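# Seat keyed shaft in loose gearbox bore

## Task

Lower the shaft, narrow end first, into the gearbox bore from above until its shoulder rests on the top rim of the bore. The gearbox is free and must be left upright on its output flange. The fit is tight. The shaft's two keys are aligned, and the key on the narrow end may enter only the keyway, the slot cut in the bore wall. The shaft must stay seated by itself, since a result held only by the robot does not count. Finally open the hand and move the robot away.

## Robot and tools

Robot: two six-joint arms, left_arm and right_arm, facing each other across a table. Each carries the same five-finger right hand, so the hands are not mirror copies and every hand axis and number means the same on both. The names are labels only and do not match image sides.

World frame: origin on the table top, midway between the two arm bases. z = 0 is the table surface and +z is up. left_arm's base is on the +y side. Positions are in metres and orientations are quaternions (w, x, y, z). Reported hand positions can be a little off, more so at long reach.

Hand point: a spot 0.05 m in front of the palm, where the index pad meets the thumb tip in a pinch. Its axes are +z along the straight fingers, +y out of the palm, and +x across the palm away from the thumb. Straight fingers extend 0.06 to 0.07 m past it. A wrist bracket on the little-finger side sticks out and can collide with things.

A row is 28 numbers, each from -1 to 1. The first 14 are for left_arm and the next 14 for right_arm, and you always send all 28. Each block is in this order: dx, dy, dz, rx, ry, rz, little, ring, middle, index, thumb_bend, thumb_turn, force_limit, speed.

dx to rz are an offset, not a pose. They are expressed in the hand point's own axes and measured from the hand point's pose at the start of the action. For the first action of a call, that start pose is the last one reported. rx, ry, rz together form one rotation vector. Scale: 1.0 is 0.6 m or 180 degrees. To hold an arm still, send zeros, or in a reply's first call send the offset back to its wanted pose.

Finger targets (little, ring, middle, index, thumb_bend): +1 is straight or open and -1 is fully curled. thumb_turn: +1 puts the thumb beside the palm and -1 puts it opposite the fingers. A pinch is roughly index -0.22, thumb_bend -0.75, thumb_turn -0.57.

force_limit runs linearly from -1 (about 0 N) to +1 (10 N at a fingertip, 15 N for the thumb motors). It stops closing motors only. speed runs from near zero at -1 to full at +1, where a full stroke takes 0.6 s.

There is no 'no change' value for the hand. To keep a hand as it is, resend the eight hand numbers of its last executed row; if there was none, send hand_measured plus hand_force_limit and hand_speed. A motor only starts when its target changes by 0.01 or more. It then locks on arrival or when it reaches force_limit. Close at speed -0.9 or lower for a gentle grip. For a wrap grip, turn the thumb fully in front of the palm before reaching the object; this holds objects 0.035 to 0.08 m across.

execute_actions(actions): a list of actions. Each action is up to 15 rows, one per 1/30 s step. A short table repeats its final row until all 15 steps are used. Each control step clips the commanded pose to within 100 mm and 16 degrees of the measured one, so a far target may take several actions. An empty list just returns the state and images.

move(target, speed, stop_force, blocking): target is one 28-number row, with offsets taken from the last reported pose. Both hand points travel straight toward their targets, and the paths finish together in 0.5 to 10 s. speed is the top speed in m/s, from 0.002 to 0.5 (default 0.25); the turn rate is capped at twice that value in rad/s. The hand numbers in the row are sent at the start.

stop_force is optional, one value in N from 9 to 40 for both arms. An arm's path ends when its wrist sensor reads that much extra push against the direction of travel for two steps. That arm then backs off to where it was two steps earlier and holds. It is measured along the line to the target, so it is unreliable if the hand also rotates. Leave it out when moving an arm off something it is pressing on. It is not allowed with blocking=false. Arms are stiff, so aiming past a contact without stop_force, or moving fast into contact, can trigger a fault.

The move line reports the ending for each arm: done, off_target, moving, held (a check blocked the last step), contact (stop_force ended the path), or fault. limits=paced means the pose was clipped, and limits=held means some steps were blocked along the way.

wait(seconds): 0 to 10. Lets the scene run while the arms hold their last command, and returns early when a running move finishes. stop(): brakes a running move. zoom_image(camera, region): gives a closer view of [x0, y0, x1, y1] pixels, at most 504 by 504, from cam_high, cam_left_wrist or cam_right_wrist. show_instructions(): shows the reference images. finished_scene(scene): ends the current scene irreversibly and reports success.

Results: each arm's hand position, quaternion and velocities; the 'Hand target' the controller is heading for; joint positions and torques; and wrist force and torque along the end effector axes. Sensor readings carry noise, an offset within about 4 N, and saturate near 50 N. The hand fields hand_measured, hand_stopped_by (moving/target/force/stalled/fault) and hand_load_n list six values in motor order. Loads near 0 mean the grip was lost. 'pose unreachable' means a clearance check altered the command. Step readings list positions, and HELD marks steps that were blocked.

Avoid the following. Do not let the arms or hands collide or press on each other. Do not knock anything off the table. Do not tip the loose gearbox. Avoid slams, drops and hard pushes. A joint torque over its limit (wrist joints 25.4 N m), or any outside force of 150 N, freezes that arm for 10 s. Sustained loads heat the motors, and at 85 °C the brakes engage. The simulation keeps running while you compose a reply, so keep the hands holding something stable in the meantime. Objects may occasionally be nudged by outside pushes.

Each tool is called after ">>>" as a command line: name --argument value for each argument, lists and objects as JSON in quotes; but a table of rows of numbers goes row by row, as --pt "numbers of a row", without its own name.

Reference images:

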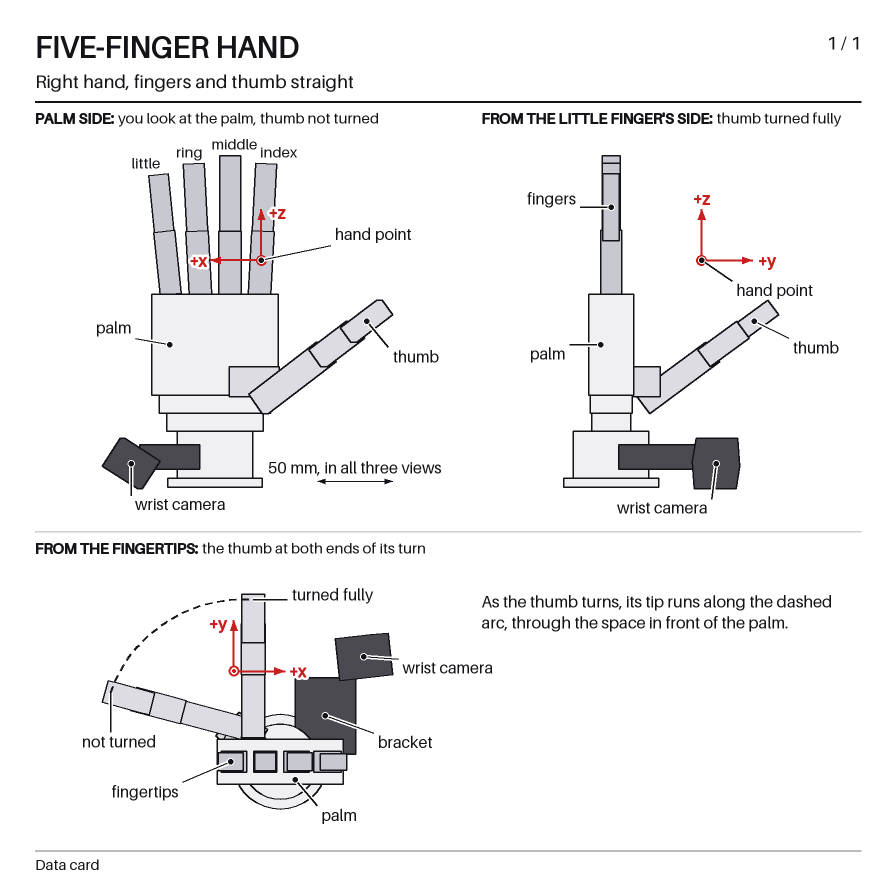

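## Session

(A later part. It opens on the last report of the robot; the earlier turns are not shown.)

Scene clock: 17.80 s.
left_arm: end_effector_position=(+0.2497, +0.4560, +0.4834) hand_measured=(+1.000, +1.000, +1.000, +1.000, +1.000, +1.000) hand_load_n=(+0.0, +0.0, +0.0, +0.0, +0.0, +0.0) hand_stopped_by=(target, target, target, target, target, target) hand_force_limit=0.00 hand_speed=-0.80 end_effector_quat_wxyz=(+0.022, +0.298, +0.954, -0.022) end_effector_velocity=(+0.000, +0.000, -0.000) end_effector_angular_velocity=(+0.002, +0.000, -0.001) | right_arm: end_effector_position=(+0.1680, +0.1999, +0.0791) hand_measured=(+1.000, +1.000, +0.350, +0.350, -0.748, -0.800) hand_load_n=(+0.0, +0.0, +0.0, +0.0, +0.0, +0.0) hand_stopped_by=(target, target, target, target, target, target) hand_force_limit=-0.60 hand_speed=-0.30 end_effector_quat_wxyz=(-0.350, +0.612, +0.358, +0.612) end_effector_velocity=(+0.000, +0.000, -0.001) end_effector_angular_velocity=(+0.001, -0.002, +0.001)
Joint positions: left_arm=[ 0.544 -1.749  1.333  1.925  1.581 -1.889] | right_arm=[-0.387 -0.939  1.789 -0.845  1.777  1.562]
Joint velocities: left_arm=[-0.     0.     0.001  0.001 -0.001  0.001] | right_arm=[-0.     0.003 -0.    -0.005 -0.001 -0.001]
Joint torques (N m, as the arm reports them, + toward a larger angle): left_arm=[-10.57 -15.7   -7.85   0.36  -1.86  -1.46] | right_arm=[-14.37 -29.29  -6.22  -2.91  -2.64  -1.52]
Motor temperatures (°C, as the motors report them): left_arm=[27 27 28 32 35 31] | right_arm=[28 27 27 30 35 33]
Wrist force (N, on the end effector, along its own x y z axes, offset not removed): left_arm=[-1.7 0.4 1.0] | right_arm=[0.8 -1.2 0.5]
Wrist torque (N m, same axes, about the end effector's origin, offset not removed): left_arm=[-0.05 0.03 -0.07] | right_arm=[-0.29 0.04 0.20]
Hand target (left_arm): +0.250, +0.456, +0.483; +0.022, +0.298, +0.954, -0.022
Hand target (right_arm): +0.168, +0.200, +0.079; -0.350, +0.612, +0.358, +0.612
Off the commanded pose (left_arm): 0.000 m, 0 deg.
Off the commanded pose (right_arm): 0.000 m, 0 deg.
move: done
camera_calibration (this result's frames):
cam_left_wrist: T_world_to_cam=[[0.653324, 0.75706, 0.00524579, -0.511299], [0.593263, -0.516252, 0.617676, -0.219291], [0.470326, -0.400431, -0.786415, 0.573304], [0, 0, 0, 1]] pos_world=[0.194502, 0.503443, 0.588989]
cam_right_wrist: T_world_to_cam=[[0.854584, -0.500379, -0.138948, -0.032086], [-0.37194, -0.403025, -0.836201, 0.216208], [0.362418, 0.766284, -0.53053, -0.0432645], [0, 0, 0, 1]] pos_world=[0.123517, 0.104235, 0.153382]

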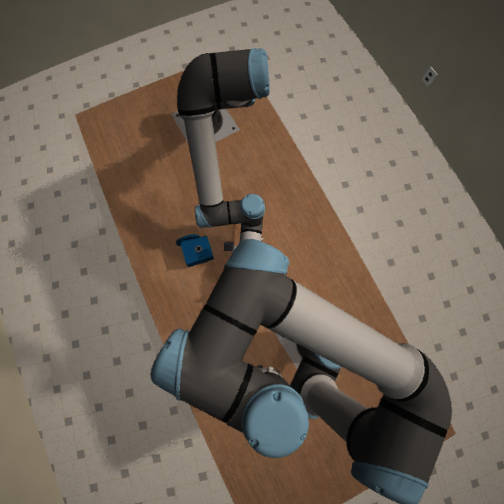

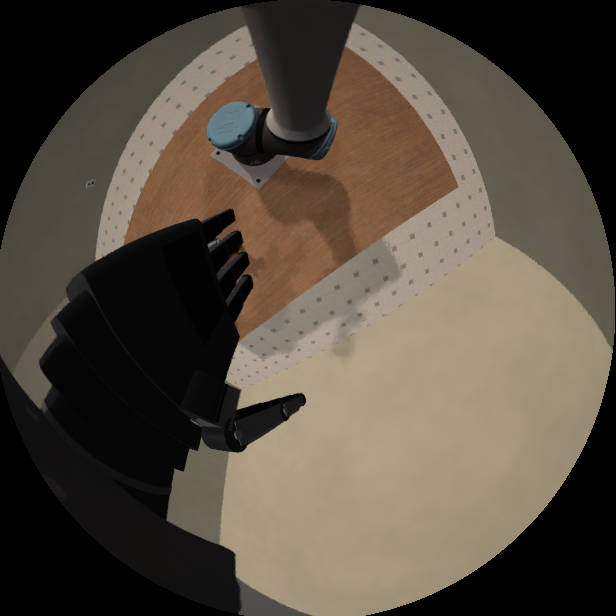

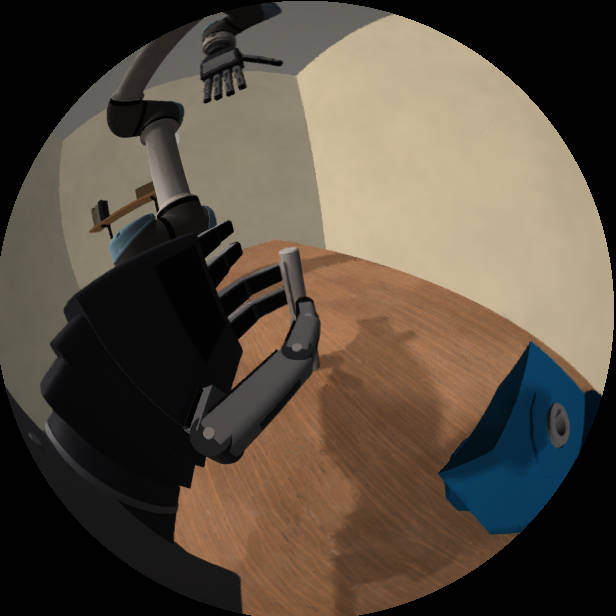

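>>> move --target '[0,0,0,0,0,0,1,1,1,1,1,1,0,-0.8,0,-0.007,0.012,0,0,0,1,1,0.35,0.35,-0.75,-0.8,-0.6,-0.3]' --speed 0.02

>>> move --target '[0,0,0,0,0,0,1,1,1,1,1,1,0,-0.8,0,0,0,0,0,0,1,1,-0.3,-0.3,-0.75,-0.8,0,-0.8]'

>>> zoom_image --camera "cam_right_wrist" --region '[220, 210, 400, 390]'

Scene clock: 18.83 s.
left_arm: end_effector_position=(+0.2497, +0.4560, +0.4834) hand_measured=(+1.000, +1.000, +1.000, +1.000, +1.000, +1.000) hand_load_n=(+0.0, +0.0, +0.0, +0.0, +0.0, +0.0) hand_stopped_by=(target, target, target, target, target, target) hand_force_limit=0.00 hand_speed=-0.80 end_effector_quat_wxyz=(+0.022, +0.298, +0.954, -0.022) end_effector_velocity=(-0.000, +0.000, +0.001) end_effector_angular_velocity=(-0.002, -0.001, +0.001) | right_arm: end_effector_position=(+0.1679, +0.2081, +0.0791) hand_measured=(+1.000, +1.000, +0.350, +0.350, -0.748, -0.800) hand_load_n=(+0.0, +0.0, +0.0, +0.0, +0.0, +0.0) hand_stopped_by=(target, target, target, target, target, target) hand_force_limit=-0.60 hand_speed=-0.30 end_effector_quat_wxyz=(-0.350, +0.612, +0.358, +0.612) end_effector_velocity=(-0.000, +0.002, -0.000) end_effector_angular_velocity=(+0.000, +0.000, +0.001)
Joint positions: left_arm=[ 0.544 -1.749  1.333  1.925  1.581 -1.889] | right_arm=[-0.382 -0.925  1.763 -0.832  1.782  1.562]
Joint velocities: left_arm=[ 0.    -0.001 -0.002  0.     0.    -0.001] | right_arm=[ 0.001  0.003 -0.005  0.003  0.     0.   ]
Joint torques (N m, as the arm reports them, + toward a larger angle): left_arm=[-11.33 -15.2   -8.31   0.19  -1.93  -1.45] | right_arm=[ 13.03 -30.68 -26.4   -0.23   2.4    1.7 ]
Motor temperatures (°C, as the motors report them): left_arm=[27 27 28 32 35 31] | right_arm=[28 27 27 30 35 33]
Wrist force (N, on the end effector, along its own x y z axes, offset not removed): left_arm=[1.7 -2.4 2.7] | right_arm=[-0.7 -0.3 0.0]
Wrist torque (N m, same axes, about the end effector's origin, offset not removed): left_arm=[-0.32 -0.45 0.05] | right_arm=[-0.13 0.38 0.08]
Hand target (left_arm): +0.250, +0.456, +0.483; +0.022, +0.298, +0.954, -0.022
Hand target (right_arm): +0.168, +0.208, +0.079; -0.350, +0.612, +0.358, +0.612
Off the commanded pose (left_arm): 0.000 m, 0 deg.
Off the commanded pose (right_arm): 0.000 m, 0 deg.
move: done
camera_calibration (this result's frames):
cam_left_wrist: T_world_to_cam=[[0.653324, 0.75706, 0.00524575, -0.511299], [0.593263, -0.516251, 0.617676, -0.219292], [0.470326, -0.400431, -0.786415, 0.573304], [0, 0, 0, 1]] pos_world=[0.194502, 0.503443, 0.588989]
cam_right_wrist: T_world_to_cam=[[0.854581, -0.500387, -0.138938, -0.0279532], [-0.371933, -0.40302, -0.836206, 0.219433], [0.362432, 0.766282, -0.530524, -0.0495936], [0, 0, 0, 1]] pos_world=[0.123477, 0.112451, 0.153297]

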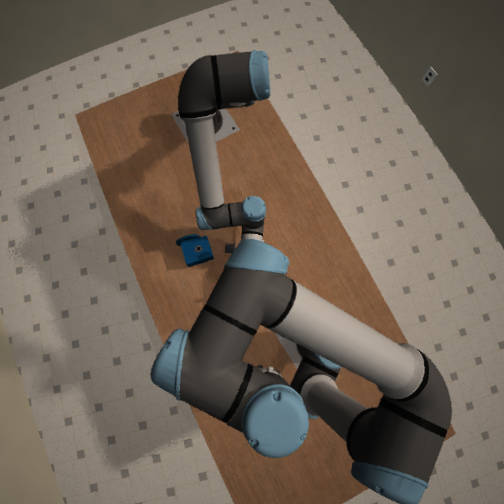

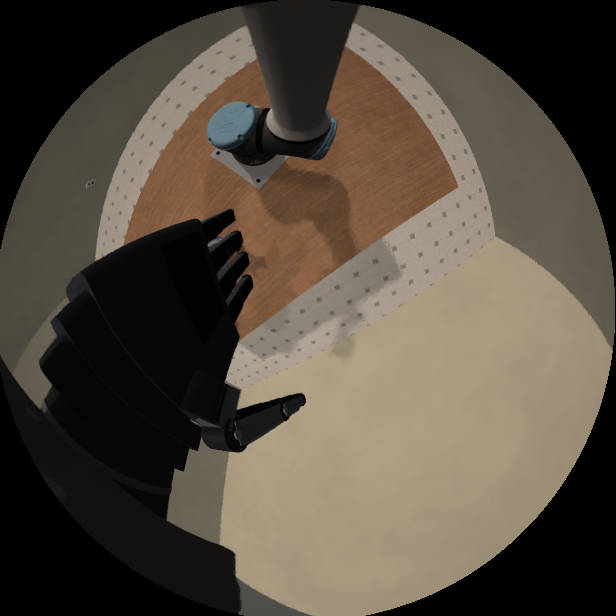

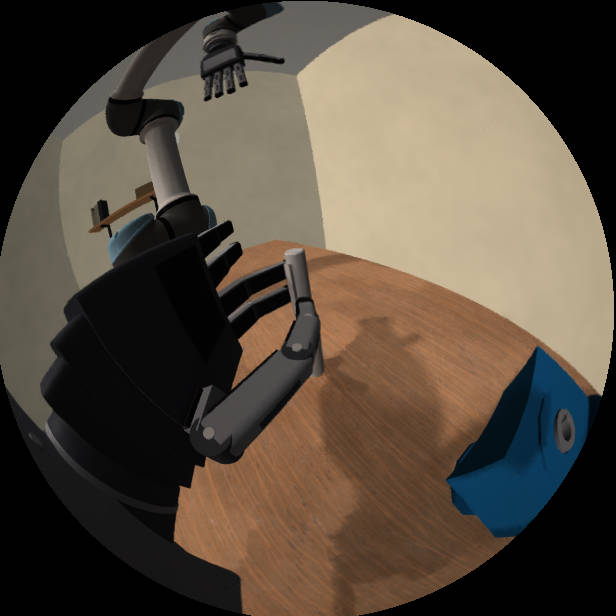

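Scene clock: 20.23 s.
left_arm: end_effector_position=(+0.2497, +0.4560, +0.4834) hand_measured=(+1.000, +1.000, +1.000, +1.000, +1.000, +1.000) hand_load_n=(+0.0, +0.0, +0.0, +0.0, +0.0, +0.0) hand_stopped_by=(target, target, target, target, target, target) hand_force_limit=0.00 hand_speed=-0.80 end_effector_quat_wxyz=(+0.022, +0.298, +0.954, -0.022) end_effector_velocity=(-0.000, -0.000, -0.000) end_effector_angular_velocity=(-0.000, +0.000, -0.000) | right_arm: end_effector_position=(+0.1679, +0.2081, +0.0791) hand_measured=(+1.000, +1.000, -0.024, -0.024, -0.746, -0.800) hand_load_n=(+0.0, +0.0, +5.5, +7.0, +4.5, +0.0) hand_stopped_by=(target, target, force, force, target, target) hand_force_limit=0.00 hand_speed=-0.80 end_effector_quat_wxyz=(-0.350, +0.612, +0.358, +0.612) end_effector_velocity=(-0.000, +0.000, +0.000) end_effector_angular_velocity=(+0.001, -0.000, +0.001)
Joint positions: left_arm=[ 0.544 -1.749  1.333  1.925  1.581 -1.889] | right_arm=[-0.382 -0.925  1.763 -0.832  1.782  1.562]
Joint velocities: left_arm=[-0.    -0.     0.001 -0.     0.     0.   ] | right_arm=[ 0.001 -0.    -0.001  0.     0.     0.   ]
Joint torques (N m, as the arm reports them, + toward a larger angle): left_arm=[-11.24 -15.5   -8.41   0.35  -1.91  -1.57] | right_arm=[  2.93 -46.9   -6.58  -2.62  -1.69   1.28]
Motor temperatures (°C, as the motors report them): left_arm=[27 27 28 32 35 31] | right_arm=[28 27 27 30 35 33]
Wrist force (N, on the end effector, along its own x y z axes, offset not removed): left_arm=[-6.2 -0.8 1.0] | right_arm=[1.4 -1.1 2.1]
Wrist torque (N m, same axes, about the end effector's origin, offset not removed): left_arm=[-0.05 0.67 -0.33] | right_arm=[-0.40 -0.12 0.23]
Hand target (left_arm): +0.250, +0.456, +0.483; +0.022, +0.298, +0.954, -0.022
Hand target (right_arm): +0.168, +0.208, +0.079; -0.350, +0.612, +0.358, +0.612
Off the commanded pose (left_arm): 0.000 m, 0 deg.
Off the commanded pose (right_arm): 0.000 m, 0 deg.
move: done
camera_calibration (this result's frames):
cam_left_wrist: T_world_to_cam=[[0.653324, 0.75706, 0.00524569, -0.511299], [0.593263, -0.516251, 0.617676, -0.219292], [0.470326, -0.40043, -0.786415, 0.573304], [0, 0, 0, 1]] pos_world=[0.194502, 0.503443, 0.588989]
cam_right_wrist: T_world_to_cam=[[0.854582, -0.500385, -0.138941, -0.0279364], [-0.371934, -0.403019, -0.836206, 0.219425], [0.362429, 0.766284, -0.530523, -0.0495873], [0, 0, 0, 1]] pos_world=[0.123457, 0.112451, 0.153295]

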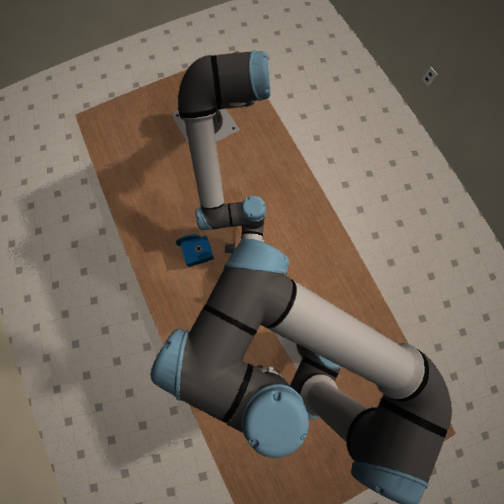

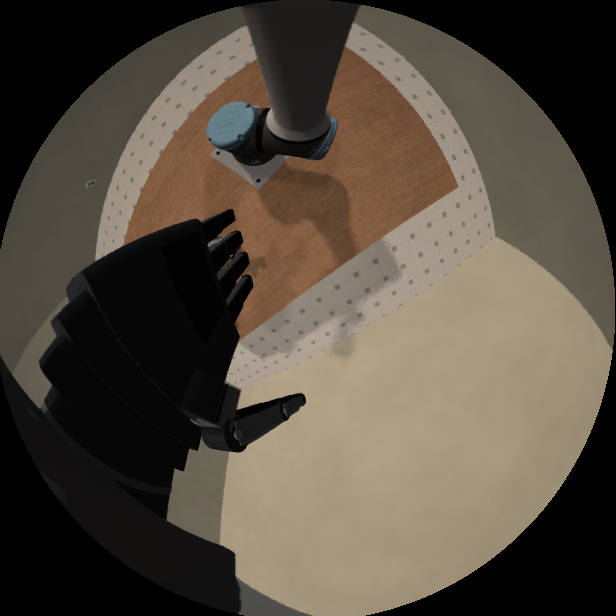

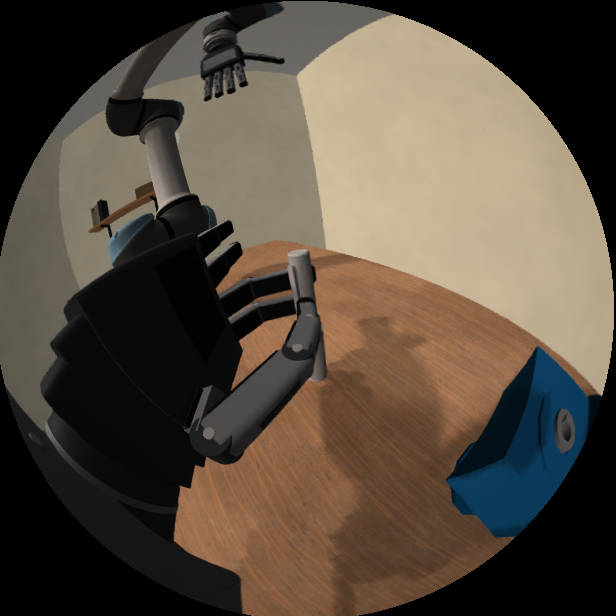

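Region (220, 210, 400, 390) of cam_right_wrist's 616x616 image, scaled by 2.800, with more detail than that image has.

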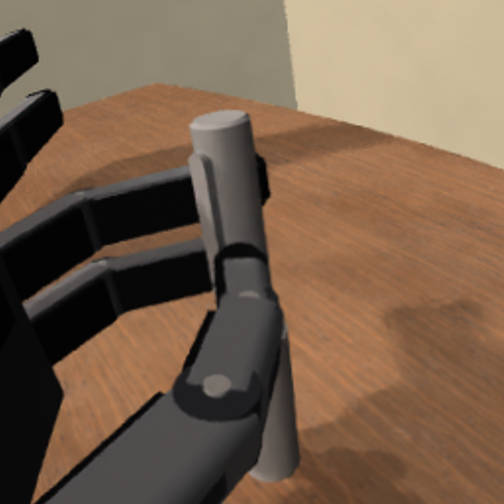

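>>> move --target '[0,0,0,0,0,0,1,1,1,1,1,1,0,-0.8,0.25,0,-0.05,0,0,0,1,1,-0.3,-0.3,-0.75,-0.8,0,-0.8]' --speed 0.1

>>> zoom_image --camera "cam_right_wrist" --region '[400, 400, 560, 560]'

Scene clock: 22.33 s.
left_arm: end_effector_position=(+0.2497, +0.4560, +0.4834) hand_measured=(+1.000, +1.000, +1.000, +1.000, +1.000, +1.000) hand_load_n=(+0.0, +0.0, +0.0, +0.0, +0.0, +0.0) hand_stopped_by=(target, target, target, target, target, target) hand_force_limit=0.00 hand_speed=-0.80 end_effector_quat_wxyz=(+0.022, +0.298, +0.954, -0.022) end_effector_velocity=(+0.000, -0.001, -0.001) end_effector_angular_velocity=(+0.001, +0.002, -0.001) | right_arm: end_effector_position=(+0.1518, +0.1835, +0.2292) hand_measured=(+1.000, +1.000, -0.024, -0.024, -0.746, -0.800) hand_load_n=(+0.0, +0.0, +5.5, +7.0, +4.5, +0.5) hand_stopped_by=(target, target, force, force, target, target) hand_force_limit=0.00 hand_speed=-0.80 end_effector_quat_wxyz=(-0.350, +0.612, +0.358, +0.612) end_effector_velocity=(-0.000, -0.000, +0.001) end_effector_angular_velocity=(+0.000, +0.000, +0.000)
Joint positions: left_arm=[ 0.544 -1.749  1.333  1.925  1.581 -1.889] | right_arm=[-0.366 -1.201  1.731 -0.524  1.798  1.562]
Joint velocities: left_arm=[-0.     0.001  0.001 -0.     0.001  0.001] | right_arm=[-0.    -0.002 -0.001  0.003 -0.001  0.   ]
Joint torques (N m, as the arm reports them, + toward a larger angle): left_arm=[-10.48 -15.17  -8.03   0.34  -1.89  -1.53] | right_arm=[ 12.64 -41.53 -32.42  -0.91   2.4    1.75]
Motor temperatures (°C, as the motors report them): left_arm=[27 27 28 32 35 31] | right_arm=[28 27 27 30 35 33]
Wrist force (N, on the end effector, along its own x y z axes, offset not removed): left_arm=[-4.6 -0.1 0.6] | right_arm=[-2.1 0.4 2.1]
Wrist torque (N m, same axes, about the end effector's origin, offset not removed): left_arm=[0.09 0.68 -0.24] | right_arm=[-0.11 -0.02 0.19]
Hand target (left_arm): +0.250, +0.456, +0.483; +0.022, +0.298, +0.954, -0.022
Hand target (right_arm): +0.152, +0.184, +0.229; -0.350, +0.612, +0.358, +0.612
Off the commanded pose (left_arm): 0.000 m, 0 deg.
Off the commanded pose (right_arm): 0.000 m, 0 deg.
move: done
camera_calibration (this result's frames):
cam_left_wrist: T_world_to_cam=[[0.653324, 0.75706, 0.0052459, -0.511299], [0.593263, -0.516251, 0.617676, -0.219291], [0.470326, -0.40043, -0.786415, 0.573304], [0, 0, 0, 1]] pos_world=[0.194502, 0.503443, 0.588989]
cam_right_wrist: T_world_to_cam=[[0.854587, -0.500385, -0.138907, -0.00562951], [-0.371904, -0.403026, -0.836216, 0.329074], [0.362447, 0.76628, -0.530516, 0.0546632], [0, 0, 0, 1]] pos_world=[0.107382, 0.0879212, 0.303395]

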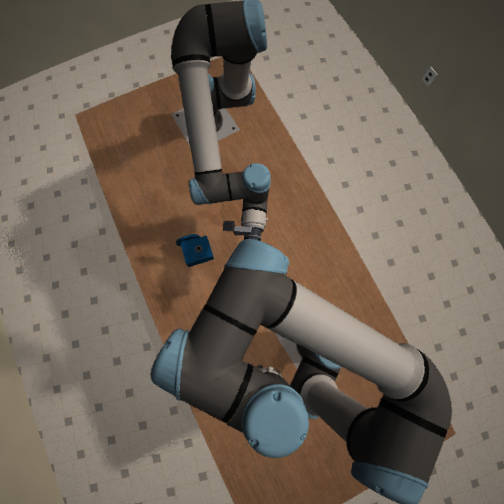

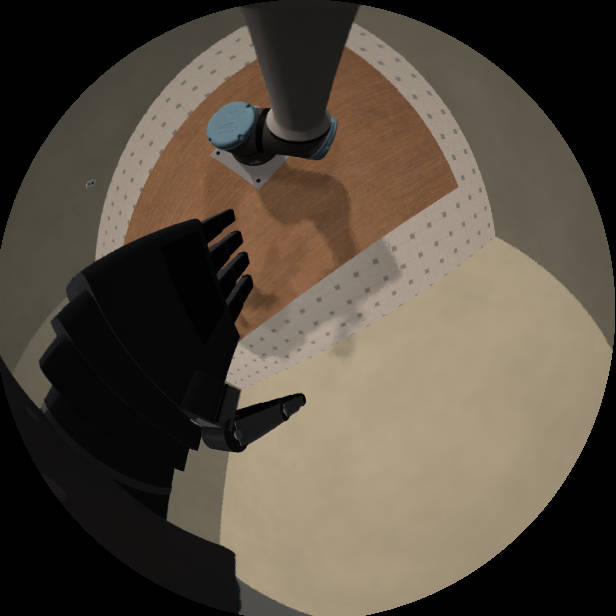

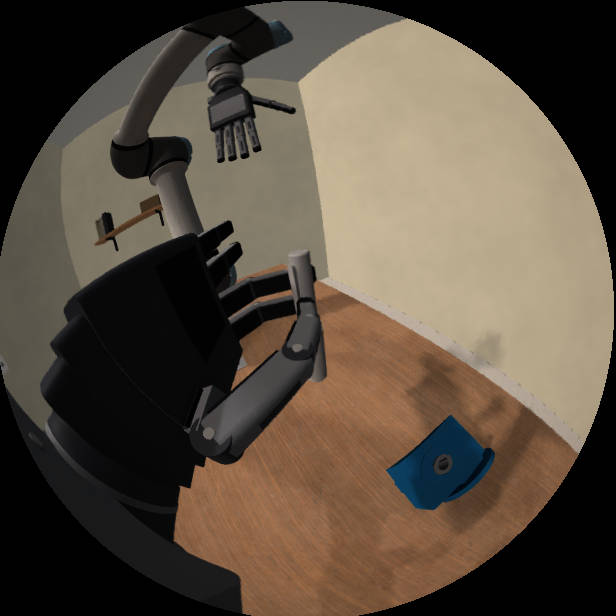

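Region (400, 400, 560, 560) of cam_right_wrist's 616x616 image, scaled by 3.150, with more detail than that image has.

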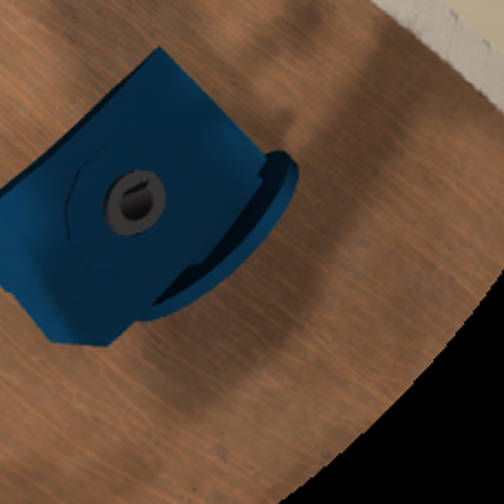

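>>> zoom_image --camera "cam_right_wrist" --region '[423, 444, 463, 484]'

>>> zoom_image --camera "cam_high" --region '[186, 236, 212, 262]'

Region (423, 444, 463, 484) of cam_right_wrist's 616x616 image, scaled by 12.600, with more detail than that image has.

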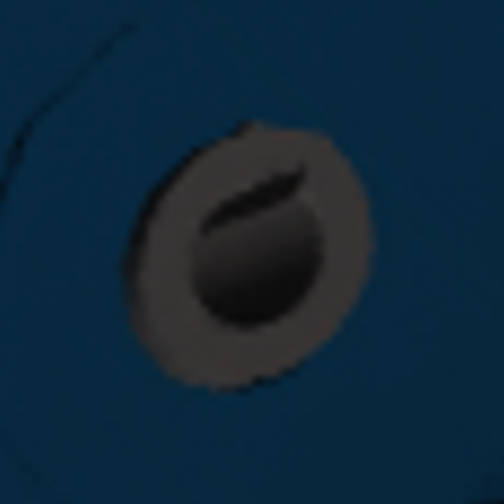

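Region (186, 236, 212, 262) of cam_high's 504x504 image, scaled by 19.385, with more detail than that image has.

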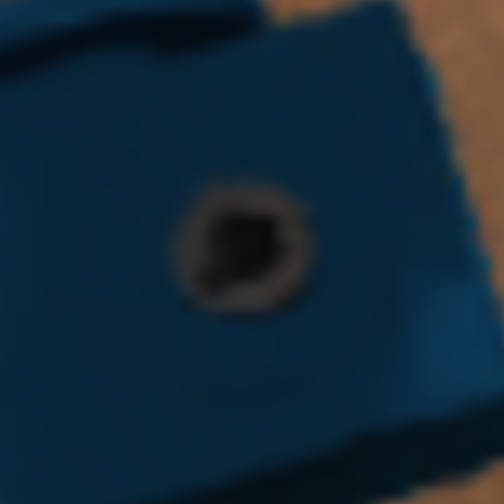

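>>> move --target '[-0.017,-0.36,0.0,0,0,-0.667,1,1,0.4,0.4,-0.75,-0.8,0,-0.3,0.117,0.103,-0.287,0.25,0,0,1,1,-0.3,-0.3,-0.75,-0.8,0,-0.8]' --speed 0.3

>>> move --target '[0.1,0,0.1,0,0.5,0,1,1,0.4,0.4,-0.75,-0.8,0,-0.3,0,0,0,0,0,-0.5,1,1,-0.3,-0.3,-0.75,-0.8,0,-0.8]' --speed 0.3

Scene clock: 26.87 s.
left_arm: end_effector_position=(+0.1349, +0.2729, +0.4901) hand_measured=(+1.000, +1.000, +0.400, +0.400, -0.750, -0.800) hand_load_n=(+0.0, +0.0, +0.0, +0.0, +0.0, +0.0) hand_stopped_by=(target, target, target, target, target, target) hand_force_limit=0.00 hand_speed=-0.30 end_effector_quat_wxyz=(+0.008, +0.677, -0.735, +0.030) end_effector_velocity=(-0.001, -0.001, -0.000) end_effector_angular_velocity=(+0.001, -0.002, +0.009) | right_arm: end_effector_position=(+0.1190, +0.0040, +0.3012) hand_measured=(+1.000, +1.000, -0.024, -0.024, -0.746, -0.800) hand_load_n=(+0.0, +0.0, +5.5, +7.0, +4.5, +0.5) hand_stopped_by=(target, target, force, force, target, target) hand_force_limit=0.00 hand_speed=-0.80 end_effector_quat_wxyz=(-0.558, +0.432, +0.565, +0.428) end_effector_velocity=(-0.000, -0.001, +0.000) end_effector_angular_velocity=(-0.002, +0.001, +0.005)
Joint positions: left_arm=[ 0.203 -1.451  1.016  1.943  1.56  -4.325] | right_arm=[-1.089 -1.767  2.145 -0.339  0.29   1.53 ]
Joint velocities: left_arm=[-0.003  0.     0.    -0.    -0.003 -0.012] | right_arm=[-0.005  0.    -0.002  0.007 -0.009 -0.005]
Joint torques (N m, as the arm reports them, + toward a larger angle): left_arm=[-10.56 -28.61 -16.58   4.15  -1.85  -1.38] | right_arm=[-15.15  -1.71 -32.79   0.58  -2.74  -1.61]
Motor temperatures (°C, as the motors report them): left_arm=[27 27 28 32 35 31] | right_arm=[28 27 27 30 35 33]
Wrist force (N, on the end effector, along its own x y z axes, offset not removed): left_arm=[-4.7 0.4 2.4] | right_arm=[-4.1 -2.2 2.8]
Wrist torque (N m, same axes, about the end effector's origin, offset not removed): left_arm=[0.03 0.65 -0.22] | right_arm=[-0.52 0.53 -0.01]
Hand target (left_arm): +0.135, +0.273, +0.490; +0.008, +0.678, -0.735, +0.030
Hand target (right_arm): +0.119, +0.004, +0.301; +0.558, -0.432, -0.565, -0.428
Off the commanded pose (left_arm): 0.000 m, 0 deg.
Off the commanded pose (right_arm): 0.000 m, 0 deg.
move: done
camera_calibration (this result's frames):
cam_left_wrist: T_world_to_cam=[[-0.982062, 0.18824, -0.0109826, 0.0861428], [0.154076, 0.834674, 0.528753, -0.515645], [0.1087, 0.517576, -0.848705, 0.387998], [0, 0, 0, 1]] pos_world=[0.121871, 0.213362, 0.602891]
cam_right_wrist: T_world_to_cam=[[0.957332, 0.249022, -0.14664, -0.0702798], [0.0166984, -0.55424, -0.832189, 0.257856], [-0.288507, 0.794233, -0.53475, 0.320963], [0, 0, 0, 1]] pos_world=[0.155575, -0.0945036, 0.375915]

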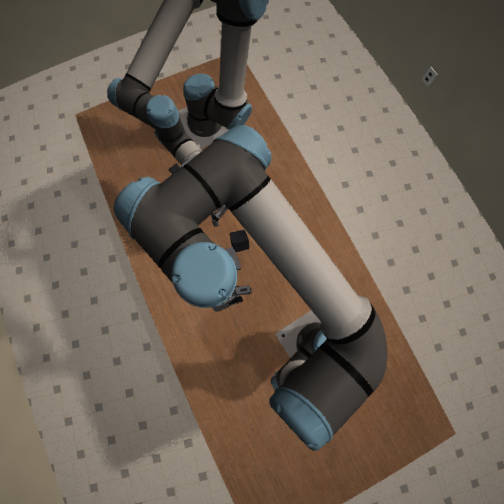

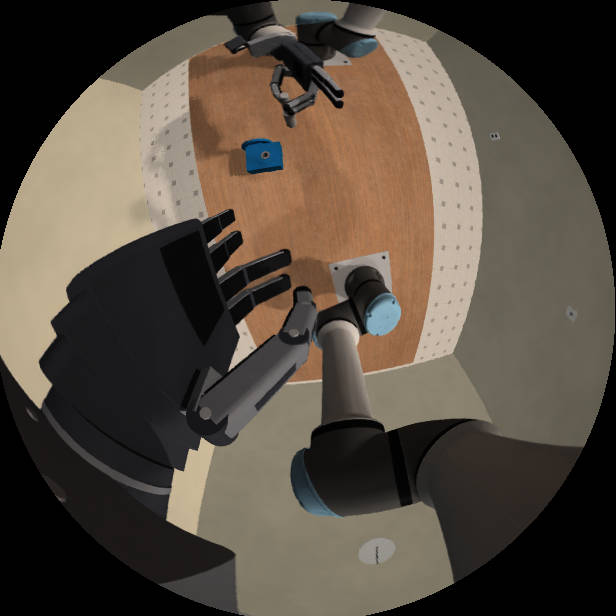

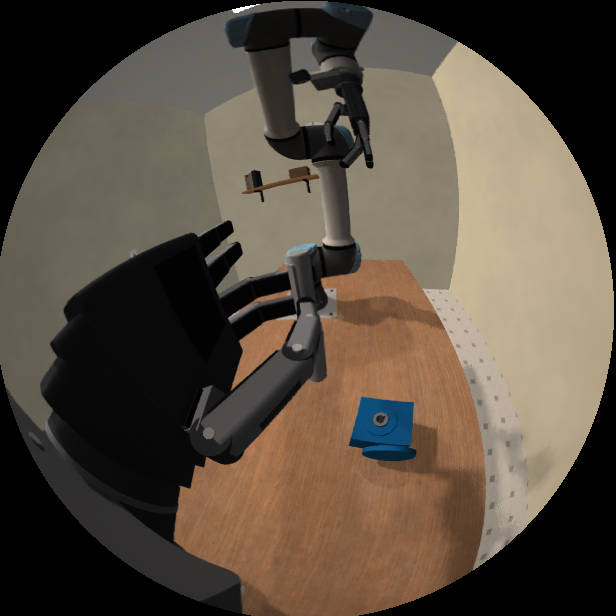

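Scene clock: 30.00 s.
left_arm: end_effector_position=(+0.1302, +0.2212, +0.4412) hand_measured=(+1.000, +1.000, +0.400, +0.400, -0.750, -0.800) hand_load_n=(+0.0, +0.0, +0.0, +0.0, +0.0, +0.0) hand_stopped_by=(target, target, target, target, target, target) hand_force_limit=0.00 hand_speed=-0.30 end_effector_quat_wxyz=(+0.462, +0.512, -0.577, +0.439) end_effector_velocity=(-0.000, +0.000, +0.000) end_effector_angular_velocity=(-0.000, -0.001, +0.000) | right_arm: end_effector_position=(+0.1192, +0.0041, +0.3012) hand_measured=(+1.000, +1.000, -0.026, -0.026, -0.748, -0.800) hand_load_n=(+0.0, +0.0, +0.0, +0.0, +0.0, +0.0) hand_stopped_by=(target, target, force, force, target, target) hand_force_limit=0.00 hand_speed=-0.80 end_effector_quat_wxyz=(-0.092, -0.094, +0.705, +0.697) end_effector_velocity=(+0.000, +0.000, +0.000) end_effector_angular_velocity=(-0.007, -0.008, -0.001)
Joint positions: left_arm=[ 0.703 -1.93   1.788  0.438  2.44  -4.449] | right_arm=[-1.12  -1.573  2.245 -0.631  0.259 -0.042]
Joint velocities: left_arm=[ 0.    -0.001  0.     0.    -0.     0.001] | right_arm=[-0.002  0.005 -0.011  0.042 -0.001 -0.04 ]
Joint torques (N m, as the arm reports them, + toward a larger angle): left_arm=[-10.45   0.37 -16.95  -2.28  -1.49   2.05] | right_arm=[-15.23  -6.09 -27.95   1.24  -2.66  -1.54]
Motor temperatures (°C, as the motors report them): left_arm=[27 27 28 32 35 31] | right_arm=[28 27 27 30 35 33]
Wrist force (N, on the end effector, along its own x y z axes, offset not removed): left_arm=[-1.6 -0.1 -0.8] | right_arm=[1.9 -1.8 3.7]
Wrist torque (N m, same axes, about the end effector's origin, offset not removed): left_arm=[0.17 0.06 0.06] | right_arm=[-0.53 -0.44 0.17]
Hand target (left_arm): +0.130, +0.221, +0.441; -0.462, -0.512, +0.577, -0.439
Hand target (right_arm): +0.119, +0.004, +0.301; -0.092, -0.094, +0.705, +0.697
Off the commanded pose (left_arm): 0.014 m, 14 deg.
Off the commanded pose (right_arm): 0.000 m, 0 deg.
move: held (left_arm); limits=held; held on 20 of 94 steps (left_arm), including the last (left_arm)
pose unreachable (left arm): on one or more control steps of this call, first in action 0 (counted from 0), this arm could not follow its commanded pose, so it was not sent that pose on those steps. On the call's last step it was still not sent that pose. It may still have moved: this result reports where it is.
cause: the commanded pose would bring two parts of the arm too close to each other (joints 4 (wrist 1) to 6 (wrist 3) lie between them).
camera_calibration (this result's frames):
cam_left_wrist: T_world_to_cam=[[-0.98142, 0.137647, -0.133668, 0.155961], [0.191864, 0.698699, -0.689208, 0.116538], [-0.00147346, -0.702049, -0.712127, 0.597657], [0, 0, 0, 1]] pos_world=[0.131585, 0.316692, 0.526774]
cam_right_wrist: T_world_to_cam=[[0.141346, 0.0413445, 0.989097, -0.314452], [0.947721, -0.29439, -0.123128, -0.0676979], [0.286089, 0.954791, -0.0807938, 0.115101], [0, 0, 0, 1]] pos_world=[0.075676, -0.116826, 0.311988]

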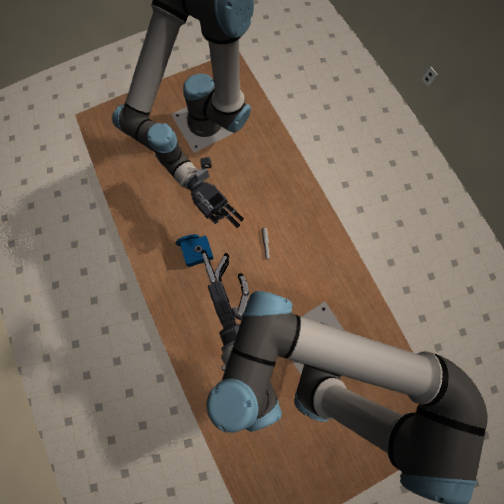

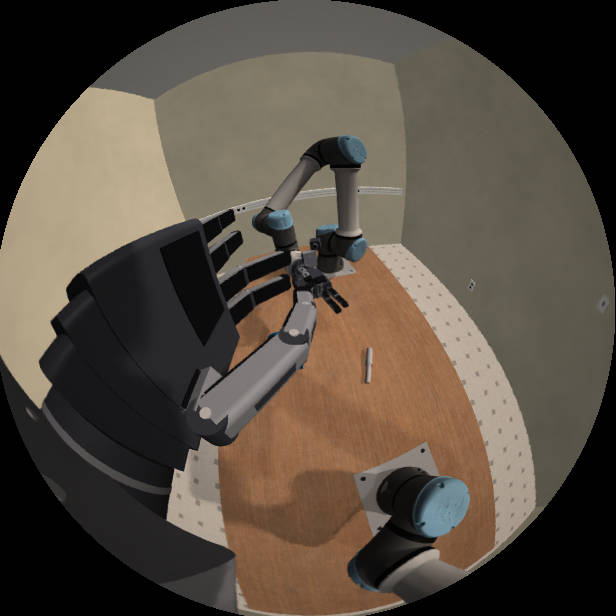

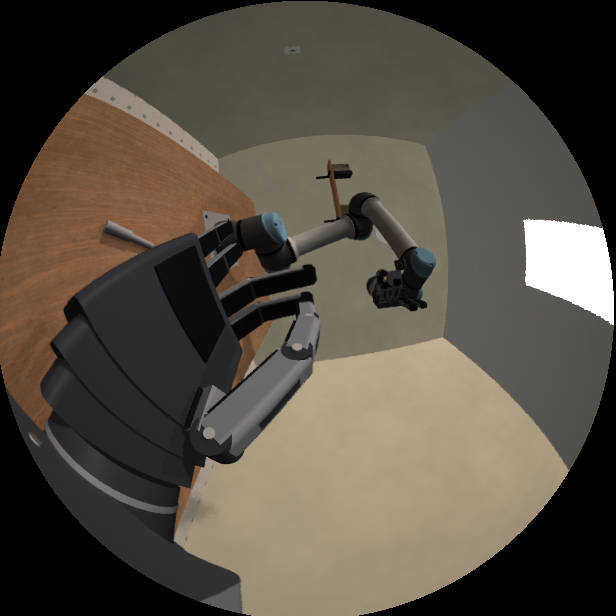

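>>> zoom_image --camera "cam_high" --region '[240, 220, 290, 266]'

>>> zoom_image --camera "cam_left_wrist" --region '[340, 340, 400, 390]'

>>> zoom_image --camera "cam_right_wrist" --region '[90, 205, 170, 265]'

Region (240, 220, 290, 266) of cam_high's 504x504 image, scaled by 10.080, with more detail than that image has; it fills the top 464 rows of this view, and the rest is white.

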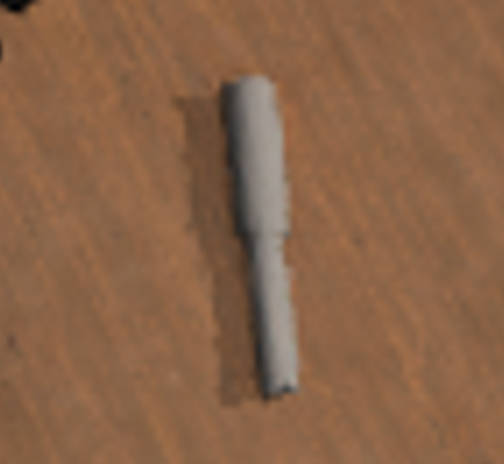

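Region (340, 340, 400, 390) of cam_left_wrist's 616x616 image, scaled by 8.400, with more detail than that image has.

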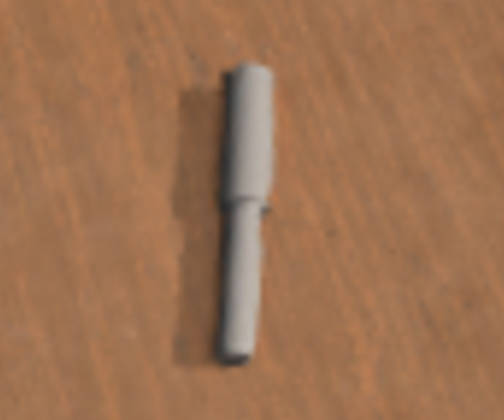

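Region (90, 205, 170, 265) of cam_right_wrist's 616x616 image, scaled by 6.300, with more detail than that image has; it fills the top 378 rows of this view, and the rest is white.

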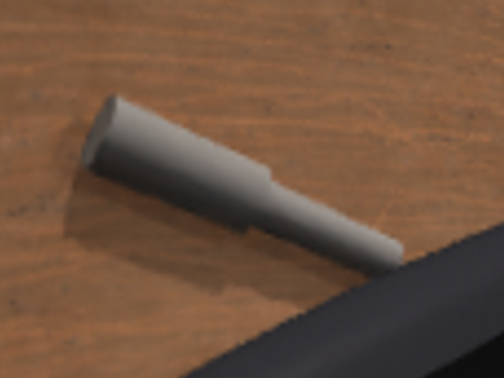

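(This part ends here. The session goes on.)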